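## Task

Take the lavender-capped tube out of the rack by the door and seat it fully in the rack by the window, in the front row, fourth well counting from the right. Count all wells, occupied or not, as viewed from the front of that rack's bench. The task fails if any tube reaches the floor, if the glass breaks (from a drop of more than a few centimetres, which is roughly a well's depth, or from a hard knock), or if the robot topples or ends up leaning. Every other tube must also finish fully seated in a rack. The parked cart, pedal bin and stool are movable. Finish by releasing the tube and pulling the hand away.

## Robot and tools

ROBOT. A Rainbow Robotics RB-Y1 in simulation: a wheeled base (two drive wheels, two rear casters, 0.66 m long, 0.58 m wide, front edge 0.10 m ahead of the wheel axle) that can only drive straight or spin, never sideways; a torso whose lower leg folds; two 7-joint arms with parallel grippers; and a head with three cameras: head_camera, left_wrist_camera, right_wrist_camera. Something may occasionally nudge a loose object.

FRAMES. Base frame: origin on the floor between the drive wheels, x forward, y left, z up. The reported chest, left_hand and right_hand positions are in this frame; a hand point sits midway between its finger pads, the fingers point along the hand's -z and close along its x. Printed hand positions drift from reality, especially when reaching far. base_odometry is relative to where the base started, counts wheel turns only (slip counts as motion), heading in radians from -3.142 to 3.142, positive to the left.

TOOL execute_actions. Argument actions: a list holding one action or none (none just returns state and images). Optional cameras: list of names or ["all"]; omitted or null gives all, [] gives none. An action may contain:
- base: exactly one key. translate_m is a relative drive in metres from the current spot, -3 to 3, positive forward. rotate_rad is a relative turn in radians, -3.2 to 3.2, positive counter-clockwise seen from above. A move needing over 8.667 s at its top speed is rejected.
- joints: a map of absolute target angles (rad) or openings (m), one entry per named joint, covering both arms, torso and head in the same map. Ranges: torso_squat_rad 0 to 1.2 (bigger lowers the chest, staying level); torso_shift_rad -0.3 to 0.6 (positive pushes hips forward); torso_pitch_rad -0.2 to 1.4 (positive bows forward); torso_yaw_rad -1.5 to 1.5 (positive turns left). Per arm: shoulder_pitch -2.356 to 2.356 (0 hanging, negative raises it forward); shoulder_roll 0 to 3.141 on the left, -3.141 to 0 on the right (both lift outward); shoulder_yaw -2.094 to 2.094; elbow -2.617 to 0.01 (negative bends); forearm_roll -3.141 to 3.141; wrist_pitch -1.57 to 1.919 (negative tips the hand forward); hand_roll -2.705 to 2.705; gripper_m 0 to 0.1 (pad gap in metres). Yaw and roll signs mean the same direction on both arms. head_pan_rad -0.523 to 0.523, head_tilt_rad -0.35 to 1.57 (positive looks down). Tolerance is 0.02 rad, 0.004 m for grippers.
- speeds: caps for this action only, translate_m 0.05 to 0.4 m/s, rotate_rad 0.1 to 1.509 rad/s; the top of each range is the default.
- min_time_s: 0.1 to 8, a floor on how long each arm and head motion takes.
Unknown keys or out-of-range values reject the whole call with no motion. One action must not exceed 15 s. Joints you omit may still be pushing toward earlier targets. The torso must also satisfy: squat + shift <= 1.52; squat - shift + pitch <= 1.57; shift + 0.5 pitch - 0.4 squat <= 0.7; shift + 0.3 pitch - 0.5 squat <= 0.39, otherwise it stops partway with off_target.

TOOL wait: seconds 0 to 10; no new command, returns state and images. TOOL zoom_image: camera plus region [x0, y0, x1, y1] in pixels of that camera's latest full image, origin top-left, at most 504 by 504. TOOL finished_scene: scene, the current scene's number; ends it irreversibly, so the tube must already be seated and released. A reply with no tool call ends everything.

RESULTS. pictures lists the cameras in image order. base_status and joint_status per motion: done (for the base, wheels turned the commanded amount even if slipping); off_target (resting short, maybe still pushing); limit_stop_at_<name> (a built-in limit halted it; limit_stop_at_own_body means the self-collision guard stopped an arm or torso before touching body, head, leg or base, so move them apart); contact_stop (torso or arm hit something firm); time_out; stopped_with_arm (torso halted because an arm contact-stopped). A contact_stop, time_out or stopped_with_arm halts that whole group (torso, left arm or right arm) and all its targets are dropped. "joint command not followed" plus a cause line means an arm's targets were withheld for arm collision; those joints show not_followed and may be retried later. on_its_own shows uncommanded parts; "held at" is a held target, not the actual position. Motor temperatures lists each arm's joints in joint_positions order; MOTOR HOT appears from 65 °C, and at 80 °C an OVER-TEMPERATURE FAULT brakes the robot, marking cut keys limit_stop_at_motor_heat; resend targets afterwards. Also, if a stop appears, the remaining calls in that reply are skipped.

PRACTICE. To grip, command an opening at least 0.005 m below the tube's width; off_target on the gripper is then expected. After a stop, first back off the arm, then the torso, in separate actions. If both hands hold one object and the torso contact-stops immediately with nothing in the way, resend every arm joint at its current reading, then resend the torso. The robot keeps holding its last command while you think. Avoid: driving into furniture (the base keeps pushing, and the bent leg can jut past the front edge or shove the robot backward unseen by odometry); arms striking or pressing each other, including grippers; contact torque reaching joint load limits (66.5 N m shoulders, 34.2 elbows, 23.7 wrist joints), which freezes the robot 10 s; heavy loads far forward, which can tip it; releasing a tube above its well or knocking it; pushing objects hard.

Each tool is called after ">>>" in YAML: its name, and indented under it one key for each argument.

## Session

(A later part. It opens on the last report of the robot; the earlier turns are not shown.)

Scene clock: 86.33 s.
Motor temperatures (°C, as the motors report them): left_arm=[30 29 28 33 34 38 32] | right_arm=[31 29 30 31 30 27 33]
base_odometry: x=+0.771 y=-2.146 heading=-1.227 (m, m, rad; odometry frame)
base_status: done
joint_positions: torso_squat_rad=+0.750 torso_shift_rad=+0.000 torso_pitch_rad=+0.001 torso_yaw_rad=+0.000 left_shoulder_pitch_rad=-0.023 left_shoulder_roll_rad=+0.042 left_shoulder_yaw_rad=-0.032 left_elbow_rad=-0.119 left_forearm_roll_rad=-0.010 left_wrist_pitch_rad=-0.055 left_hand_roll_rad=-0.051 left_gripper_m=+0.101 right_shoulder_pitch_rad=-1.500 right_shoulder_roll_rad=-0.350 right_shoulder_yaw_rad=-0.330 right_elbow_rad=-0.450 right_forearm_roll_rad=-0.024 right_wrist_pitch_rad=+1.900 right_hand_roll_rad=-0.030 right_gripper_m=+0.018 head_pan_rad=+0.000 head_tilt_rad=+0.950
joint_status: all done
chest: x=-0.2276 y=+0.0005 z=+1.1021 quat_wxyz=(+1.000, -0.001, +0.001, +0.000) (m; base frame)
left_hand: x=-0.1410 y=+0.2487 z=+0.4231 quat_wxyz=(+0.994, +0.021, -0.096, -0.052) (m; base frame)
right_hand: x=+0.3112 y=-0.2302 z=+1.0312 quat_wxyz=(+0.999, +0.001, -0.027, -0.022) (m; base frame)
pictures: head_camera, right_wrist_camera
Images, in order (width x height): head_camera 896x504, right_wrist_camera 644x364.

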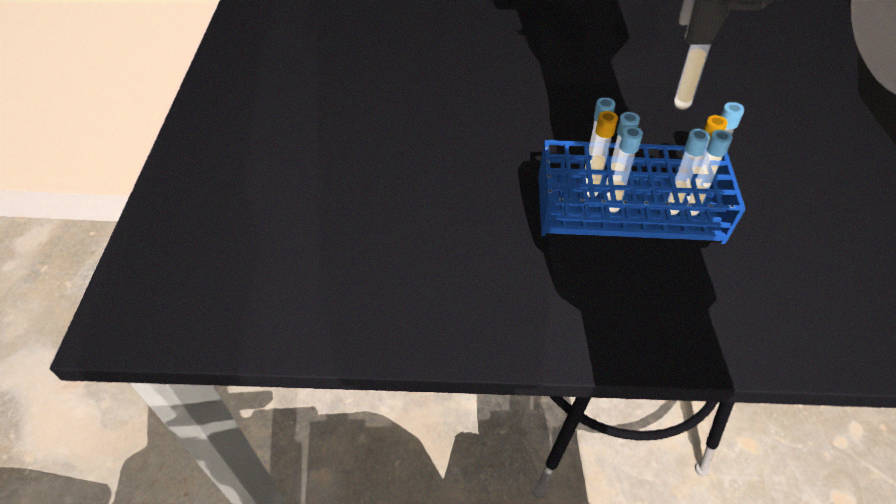

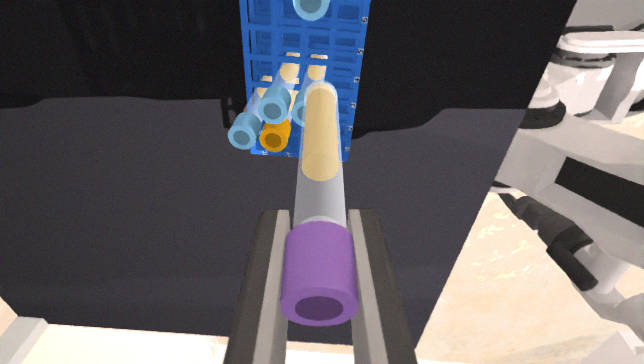

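Over row 2; back 2.5 cm, then lower.

>>> execute_actions:
  actions:
    - {"base":{"translate_m":-0.025}}
  cameras: []

>>> execute_actions:
  actions:
    - {"joints":{"torso_squat_rad":0.87}}
  cameras: ["head_camera","right_wrist_camera"]

Scene clock: 90.53 s.
Motor temperatures (°C, as the motors report them): left_arm=[30 29 28 33 34 38 32] | right_arm=[31 29 30 31 30 27 33]
base_odometry: x=+0.762 y=-2.123 heading=-1.227 (m, m, rad; odometry frame)
base_status: done
joint_positions: torso_squat_rad=+0.750 torso_shift_rad=+0.000 torso_pitch_rad=+0.001 torso_yaw_rad=+0.000 left_shoulder_pitch_rad=-0.023 left_shoulder_roll_rad=+0.042 left_shoulder_yaw_rad=-0.032 left_elbow_rad=-0.119 left_forearm_roll_rad=-0.010 left_wrist_pitch_rad=-0.055 left_hand_roll_rad=-0.051 left_gripper_m=+0.101 right_shoulder_pitch_rad=-1.500 right_shoulder_roll_rad=-0.350 right_shoulder_yaw_rad=-0.330 right_elbow_rad=-0.450 right_forearm_roll_rad=-0.024 right_wrist_pitch_rad=+1.900 right_hand_roll_rad=-0.030 right_gripper_m=+0.018 head_pan_rad=+0.000 head_tilt_rad=+0.950
joint_status: not commanded
chest: x=-0.2276 y=+0.0005 z=+1.1021 quat_wxyz=(+1.000, -0.001, +0.001, +0.000) (m; base frame)
left_hand: x=-0.1411 y=+0.2487 z=+0.4231 quat_wxyz=(+0.994, +0.021, -0.096, -0.052) (m; base frame)
right_hand: x=+0.3112 y=-0.2302 z=+1.0311 quat_wxyz=(+0.999, +0.001, -0.027, -0.022) (m; base frame)
pictures: none
No camera images: the call's "cameras" was empty. Leave "cameras" out to get every camera's image.

Scene clock: 91.73 s.
Motor temperatures (°C, as the motors report them): left_arm=[30 29 28 33 34 38 32] | right_arm=[31 29 30 31 30 27 33]
base_odometry: x=+0.762 y=-2.123 heading=-1.227 (m, m, rad; odometry frame)
base_status: not commanded
joint_positions: torso_squat_rad=+0.870 torso_shift_rad=+0.000 torso_pitch_rad=+0.001 torso_yaw_rad=+0.000 left_shoulder_pitch_rad=-0.023 left_shoulder_roll_rad=+0.042 left_shoulder_yaw_rad=-0.032 left_elbow_rad=-0.119 left_forearm_roll_rad=-0.010 left_wrist_pitch_rad=-0.055 left_hand_roll_rad=-0.051 left_gripper_m=+0.101 right_shoulder_pitch_rad=-1.500 right_shoulder_roll_rad=-0.350 right_shoulder_yaw_rad=-0.330 right_elbow_rad=-0.450 right_forearm_roll_rad=-0.024 right_wrist_pitch_rad=+1.900 right_hand_roll_rad=-0.030 right_gripper_m=+0.018 head_pan_rad=+0.000 head_tilt_rad=+0.950
joint_status: all done
chest: x=-0.2276 y=+0.0005 z=+1.0413 quat_wxyz=(+1.000, -0.001, +0.001, +0.000) (m; base frame)
left_hand: x=-0.1411 y=+0.2487 z=+0.3623 quat_wxyz=(+0.994, +0.021, -0.096, -0.052) (m; base frame)
right_hand: x=+0.3112 y=-0.2302 z=+0.9704 quat_wxyz=(+0.999, +0.001, -0.027, -0.022) (m; base frame)
pictures: head_camera, right_wrist_camera
Images, in order (width x height): head_camera 896x504, right_wrist_camera 644x364.

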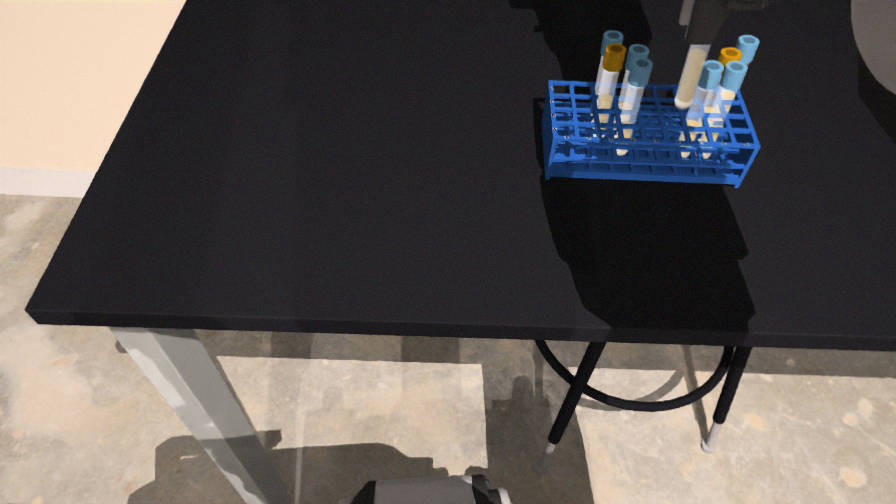

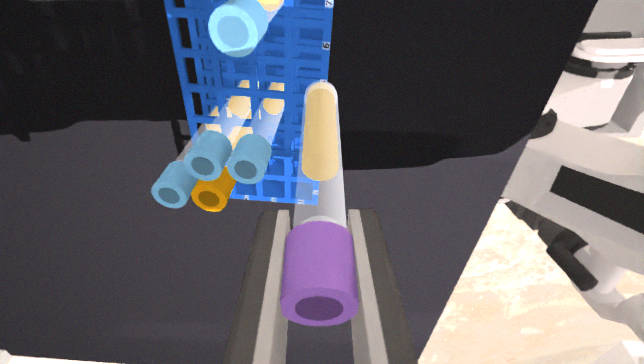

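>>> execute_actions:
  actions:
    - {"base":{"translate_m":0.01},"joints":{"torso_squat_rad":0.915}}
  cameras: ["head_camera","right_wrist_camera"]

Scene clock: 93.93 s.
Motor temperatures (°C, as the motors report them): left_arm=[30 29 28 33 34 38 32] | right_arm=[31 29 30 31 30 27 33]
base_odometry: x=+0.766 y=-2.132 heading=-1.227 (m, m, rad; odometry frame)
base_status: done
joint_positions: torso_squat_rad=+0.915 torso_shift_rad=+0.000 torso_pitch_rad=+0.001 torso_yaw_rad=+0.000 left_shoulder_pitch_rad=-0.023 left_shoulder_roll_rad=+0.042 left_shoulder_yaw_rad=-0.032 left_elbow_rad=-0.119 left_forearm_roll_rad=-0.010 left_wrist_pitch_rad=-0.055 left_hand_roll_rad=-0.051 left_gripper_m=+0.101 right_shoulder_pitch_rad=-1.500 right_shoulder_roll_rad=-0.350 right_shoulder_yaw_rad=-0.330 right_elbow_rad=-0.450 right_forearm_roll_rad=-0.024 right_wrist_pitch_rad=+1.900 right_hand_roll_rad=-0.030 right_gripper_m=+0.018 head_pan_rad=+0.000 head_tilt_rad=+0.950
joint_status: all done
chest: x=-0.2276 y=+0.0005 z=+1.0168 quat_wxyz=(+1.000, -0.001, +0.001, +0.000) (m; base frame)
left_hand: x=-0.1410 y=+0.2487 z=+0.3378 quat_wxyz=(+0.994, +0.021, -0.096, -0.052) (m; base frame)
right_hand: x=+0.3112 y=-0.2303 z=+0.9458 quat_wxyz=(+0.999, +0.001, -0.027, -0.022) (m; base frame)
pictures: head_camera, right_wrist_camera
Images, in order (width x height): head_camera 896x504, right_wrist_camera 644x364.

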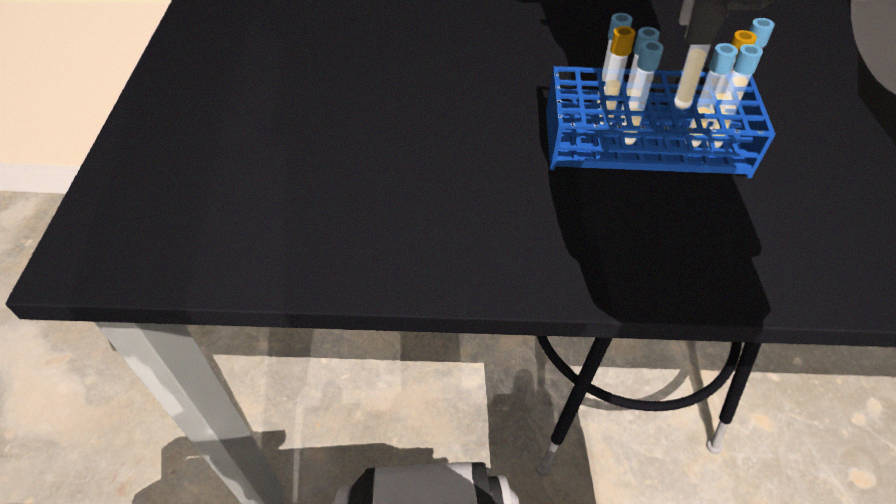

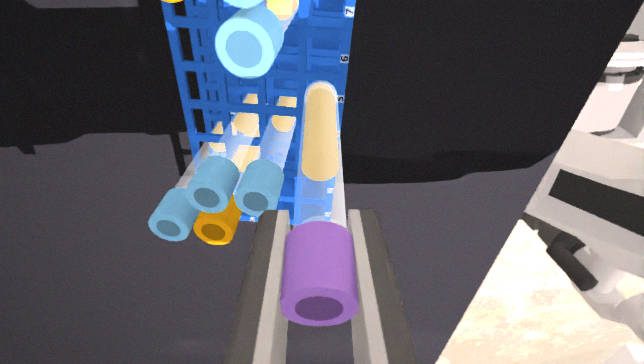

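>>> execute_actions:
  actions:
    - {"base":{"translate_m":0.002},"joints":{"torso_yaw_rad":-0.012,"torso_squat_rad":0.935}}
  cameras: ["right_wrist_camera"]

Scene clock: 96.97 s.
Motor temperatures (°C, as the motors report them): left_arm=[30 29 28 33 34 38 32] | right_arm=[31 29 30 31 30 27 33]
base_odometry: x=+0.766 y=-2.134 heading=-1.226 (m, m, rad; odometry frame)
base_status: done
joint_positions: torso_squat_rad=+0.935 torso_shift_rad=+0.000 torso_pitch_rad=+0.001 torso_yaw_rad=-0.012 left_shoulder_pitch_rad=-0.023 left_shoulder_roll_rad=+0.042 left_shoulder_yaw_rad=-0.032 left_elbow_rad=-0.119 left_forearm_roll_rad=-0.010 left_wrist_pitch_rad=-0.055 left_hand_roll_rad=-0.051 left_gripper_m=+0.101 right_shoulder_pitch_rad=-1.500 right_shoulder_roll_rad=-0.350 right_shoulder_yaw_rad=-0.330 right_elbow_rad=-0.450 right_forearm_roll_rad=-0.024 right_wrist_pitch_rad=+1.900 right_hand_roll_rad=-0.030 right_gripper_m=+0.018 head_pan_rad=+0.000 head_tilt_rad=+0.950
joint_status: all done
chest: x=-0.2275 y=+0.0005 z=+1.0056 quat_wxyz=(+1.000, -0.001, +0.001, -0.006) (m; base frame)
left_hand: x=-0.1381 y=+0.2476 z=+0.3266 quat_wxyz=(+0.993, +0.021, -0.096, -0.058) (m; base frame)
right_hand: x=+0.3084 y=-0.2367 z=+0.9346 quat_wxyz=(+0.999, +0.000, -0.026, -0.028) (m; base frame)
pictures: right_wrist_camera
Images, in order (width x height): right_wrist_camera 644x364.

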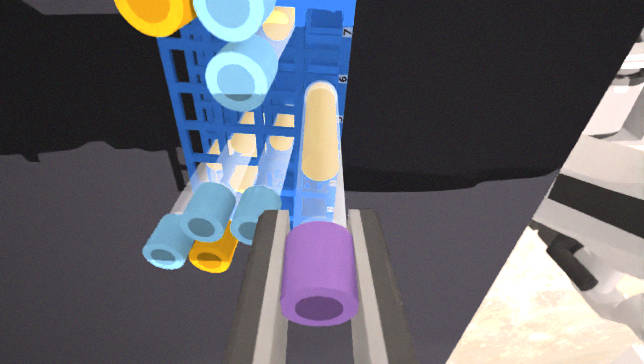

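>>> execute_actions:
  actions:
    - {"joints":{"torso_squat_rad":0.99}}
  cameras: ["head_camera","right_wrist_camera"]

Scene clock: 99.17 s.
Motor temperatures (°C, as the motors report them): left_arm=[30 29 28 33 34 38 32] | right_arm=[31 29 30 31 30 27 33]
base_odometry: x=+0.766 y=-2.134 heading=-1.226 (m, m, rad; odometry frame)
base_status: not commanded
joint_positions: torso_squat_rad=+0.990 torso_shift_rad=+0.000 torso_pitch_rad=+0.001 torso_yaw_rad=-0.012 left_shoulder_pitch_rad=-0.023 left_shoulder_roll_rad=+0.042 left_shoulder_yaw_rad=-0.032 left_elbow_rad=-0.119 left_forearm_roll_rad=-0.010 left_wrist_pitch_rad=-0.055 left_hand_roll_rad=-0.051 left_gripper_m=+0.101 right_shoulder_pitch_rad=-1.500 right_shoulder_roll_rad=-0.350 right_shoulder_yaw_rad=-0.330 right_elbow_rad=-0.450 right_forearm_roll_rad=-0.024 right_wrist_pitch_rad=+1.900 right_hand_roll_rad=-0.030 right_gripper_m=+0.018 head_pan_rad=+0.000 head_tilt_rad=+0.950
joint_status: all done
chest: x=-0.2276 y=+0.0005 z=+0.9740 quat_wxyz=(+1.000, -0.001, +0.001, -0.006) (m; base frame)
left_hand: x=-0.1381 y=+0.2476 z=+0.2950 quat_wxyz=(+0.993, +0.021, -0.096, -0.058) (m; base frame)
right_hand: x=+0.3084 y=-0.2367 z=+0.9031 quat_wxyz=(+0.999, +0.000, -0.027, -0.028) (m; base frame)
pictures: head_camera, right_wrist_camera
Images, in order (width x height): head_camera 896x504, right_wrist_camera 644x364.

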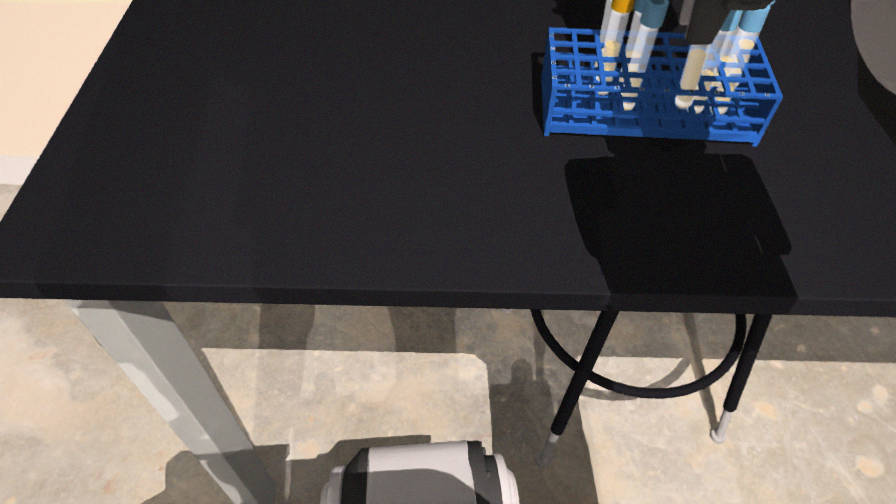

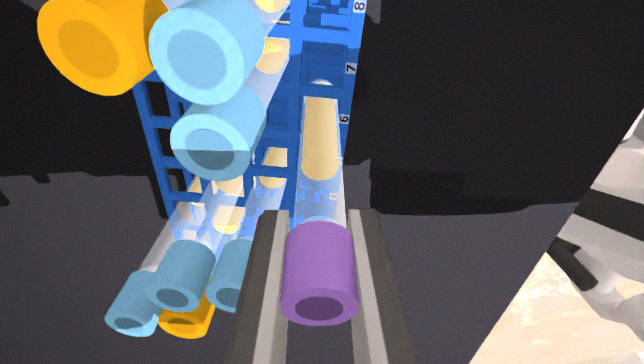

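>>> execute_actions:
  actions:
    - {"joints":{"torso_squat_rad":1.022}}
  cameras: []

>>> execute_actions:
  actions:
    - {"joints":{"right_gripper_m":0.032}}
  cameras: []

>>> execute_actions:
  actions:
    - {"joints":{"torso_squat_rad":0.75}}
  cameras: []

>>> execute_actions:
  actions:
    - {"base":{"translate_m":-0.3},"joints":{"head_tilt_rad":0.7}}
  cameras: ["head_camera"]

Scene clock: 102.73 s.
Motor temperatures (°C, as the motors report them): left_arm=[30 29 28 33 34 38 32] | right_arm=[31 29 30 31 30 27 33]
base_odometry: x=+0.766 y=-2.134 heading=-1.226 (m, m, rad; odometry frame)
base_status: not commanded
joint_positions: torso_squat_rad=+1.022 torso_shift_rad=+0.000 torso_pitch_rad=+0.000 torso_yaw_rad=-0.012 left_shoulder_pitch_rad=-0.023 left_shoulder_roll_rad=+0.042 left_shoulder_yaw_rad=-0.032 left_elbow_rad=-0.119 left_forearm_roll_rad=-0.010 left_wrist_pitch_rad=-0.055 left_hand_roll_rad=-0.051 left_gripper_m=+0.101 right_shoulder_pitch_rad=-1.503 right_shoulder_roll_rad=-0.352 right_shoulder_yaw_rad=-0.330 right_elbow_rad=-0.452 right_forearm_roll_rad=-0.023 right_wrist_pitch_rad=+1.900 right_hand_roll_rad=-0.030 right_gripper_m=+0.018 head_pan_rad=+0.000 head_tilt_rad=+0.950
joint_status: all done
chest: x=-0.2280 y=+0.0005 z=+0.9551 quat_wxyz=(+1.000, -0.001, +0.000, -0.006) (m; base frame)
left_hand: x=-0.1379 y=+0.2475 z=+0.2761 quat_wxyz=(+0.993, +0.021, -0.097, -0.058) (m; base frame)
right_hand: x=+0.3089 y=-0.2375 z=+0.8873 quat_wxyz=(+0.999, +0.000, -0.030, -0.029) (m; base frame)
pictures: none
No camera images: the call's "cameras" was empty. Leave "cameras" out to get every camera's image.

Scene clock: 103.47 s.
Motor temperatures (°C, as the motors report them): left_arm=[30 29 28 33 34 38 32] | right_arm=[31 29 30 31 30 27 33]
base_odometry: x=+0.766 y=-2.134 heading=-1.226 (m, m, rad; odometry frame)
base_status: not commanded
joint_positions: torso_squat_rad=+1.022 torso_shift_rad=+0.000 torso_pitch_rad=+0.001 torso_yaw_rad=-0.012 left_shoulder_pitch_rad=-0.023 left_shoulder_roll_rad=+0.042 left_shoulder_yaw_rad=-0.032 left_elbow_rad=-0.119 left_forearm_roll_rad=-0.010 left_wrist_pitch_rad=-0.055 left_hand_roll_rad=-0.051 left_gripper_m=+0.101 right_shoulder_pitch_rad=-1.500 right_shoulder_roll_rad=-0.350 right_shoulder_yaw_rad=-0.330 right_elbow_rad=-0.450 right_forearm_roll_rad=-0.024 right_wrist_pitch_rad=+1.900 right_hand_roll_rad=-0.030 right_gripper_m=+0.032 head_pan_rad=+0.000 head_tilt_rad=+0.950
joint_status: all done
chest: x=-0.2276 y=+0.0005 z=+0.9551 quat_wxyz=(+1.000, -0.001, +0.001, -0.006) (m; base frame)
left_hand: x=-0.1381 y=+0.2476 z=+0.2760 quat_wxyz=(+0.993, +0.021, -0.096, -0.058) (m; base frame)
right_hand: x=+0.3084 y=-0.2368 z=+0.8845 quat_wxyz=(+0.999, +0.000, -0.027, -0.029) (m; base frame)
pictures: none
No camera images: the call's "cameras" was empty. Leave "cameras" out to get every camera's image.

Scene clock: 105.17 s.
Motor temperatures (°C, as the motors report them): left_arm=[30 29 28 33 34 38 32] | right_arm=[31 29 30 31 30 27 33]
base_odometry: x=+0.766 y=-2.134 heading=-1.226 (m, m, rad; odometry frame)
base_status: not commanded
joint_positions: torso_squat_rad=+0.750 torso_shift_rad=+0.000 torso_pitch_rad=+0.002 torso_yaw_rad=-0.012 left_shoulder_pitch_rad=-0.023 left_shoulder_roll_rad=+0.042 left_shoulder_yaw_rad=-0.032 left_elbow_rad=-0.119 left_forearm_roll_rad=-0.010 left_wrist_pitch_rad=-0.055 left_hand_roll_rad=-0.051 left_gripper_m=+0.101 right_shoulder_pitch_rad=-1.500 right_shoulder_roll_rad=-0.350 right_shoulder_yaw_rad=-0.330 right_elbow_rad=-0.450 right_forearm_roll_rad=-0.024 right_wrist_pitch_rad=+1.900 right_hand_roll_rad=-0.030 right_gripper_m=+0.032 head_pan_rad=+0.000 head_tilt_rad=+0.950
joint_status: all done
chest: x=-0.2275 y=+0.0005 z=+1.1021 quat_wxyz=(+1.000, -0.001, +0.001, -0.006) (m; base frame)
left_hand: x=-0.1382 y=+0.2476 z=+0.4230 quat_wxyz=(+0.993, +0.021, -0.096, -0.058) (m; base frame)
right_hand: x=+0.3085 y=-0.2367 z=+1.0311 quat_wxyz=(+0.999, +0.000, -0.026, -0.029) (m; base frame)
pictures: none
No camera images: the call's "cameras" was empty. Leave "cameras" out to get every camera's image.

Scene clock: 107.43 s.
Motor temperatures (°C, as the motors report them): left_arm=[30 29 28 33 34 38 32] | right_arm=[31 29 30 31 30 27 33]
base_odometry: x=+0.665 y=-1.852 heading=-1.225 (m, m, rad; odometry frame)
base_status: done
joint_positions: torso_squat_rad=+0.750 torso_shift_rad=+0.000 torso_pitch_rad=+0.001 torso_yaw_rad=-0.012 left_shoulder_pitch_rad=-0.023 left_shoulder_roll_rad=+0.042 left_shoulder_yaw_rad=-0.032 left_elbow_rad=-0.119 left_forearm_roll_rad=-0.010 left_wrist_pitch_rad=-0.055 left_hand_roll_rad=-0.051 left_gripper_m=+0.101 right_shoulder_pitch_rad=-1.500 right_shoulder_roll_rad=-0.350 right_shoulder_yaw_rad=-0.330 right_elbow_rad=-0.450 right_forearm_roll_rad=-0.024 right_wrist_pitch_rad=+1.900 right_hand_roll_rad=-0.030 right_gripper_m=+0.032 head_pan_rad=+0.000 head_tilt_rad=+0.700
joint_status: all done
chest: x=-0.2276 y=+0.0005 z=+1.1021 quat_wxyz=(+1.000, -0.001, +0.001, -0.006) (m; base frame)
left_hand: x=-0.1382 y=+0.2476 z=+0.4231 quat_wxyz=(+0.993, +0.021, -0.096, -0.058) (m; base frame)
right_hand: x=+0.3084 y=-0.2367 z=+1.0312 quat_wxyz=(+0.999, +0.000, -0.027, -0.029) (m; base frame)
pictures: head_camera
Images, in order (width x height): head_camera 896x504.

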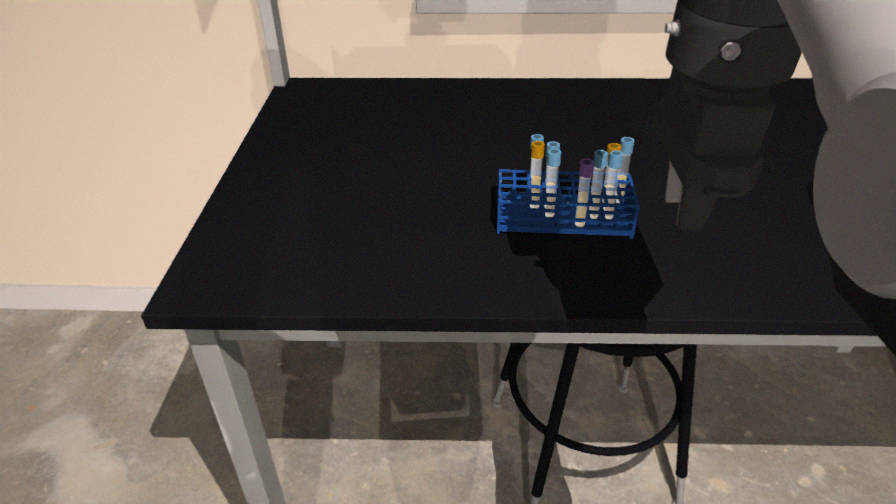

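>>> finished_scene:
  scene: 2

The scene is finished: the task was done.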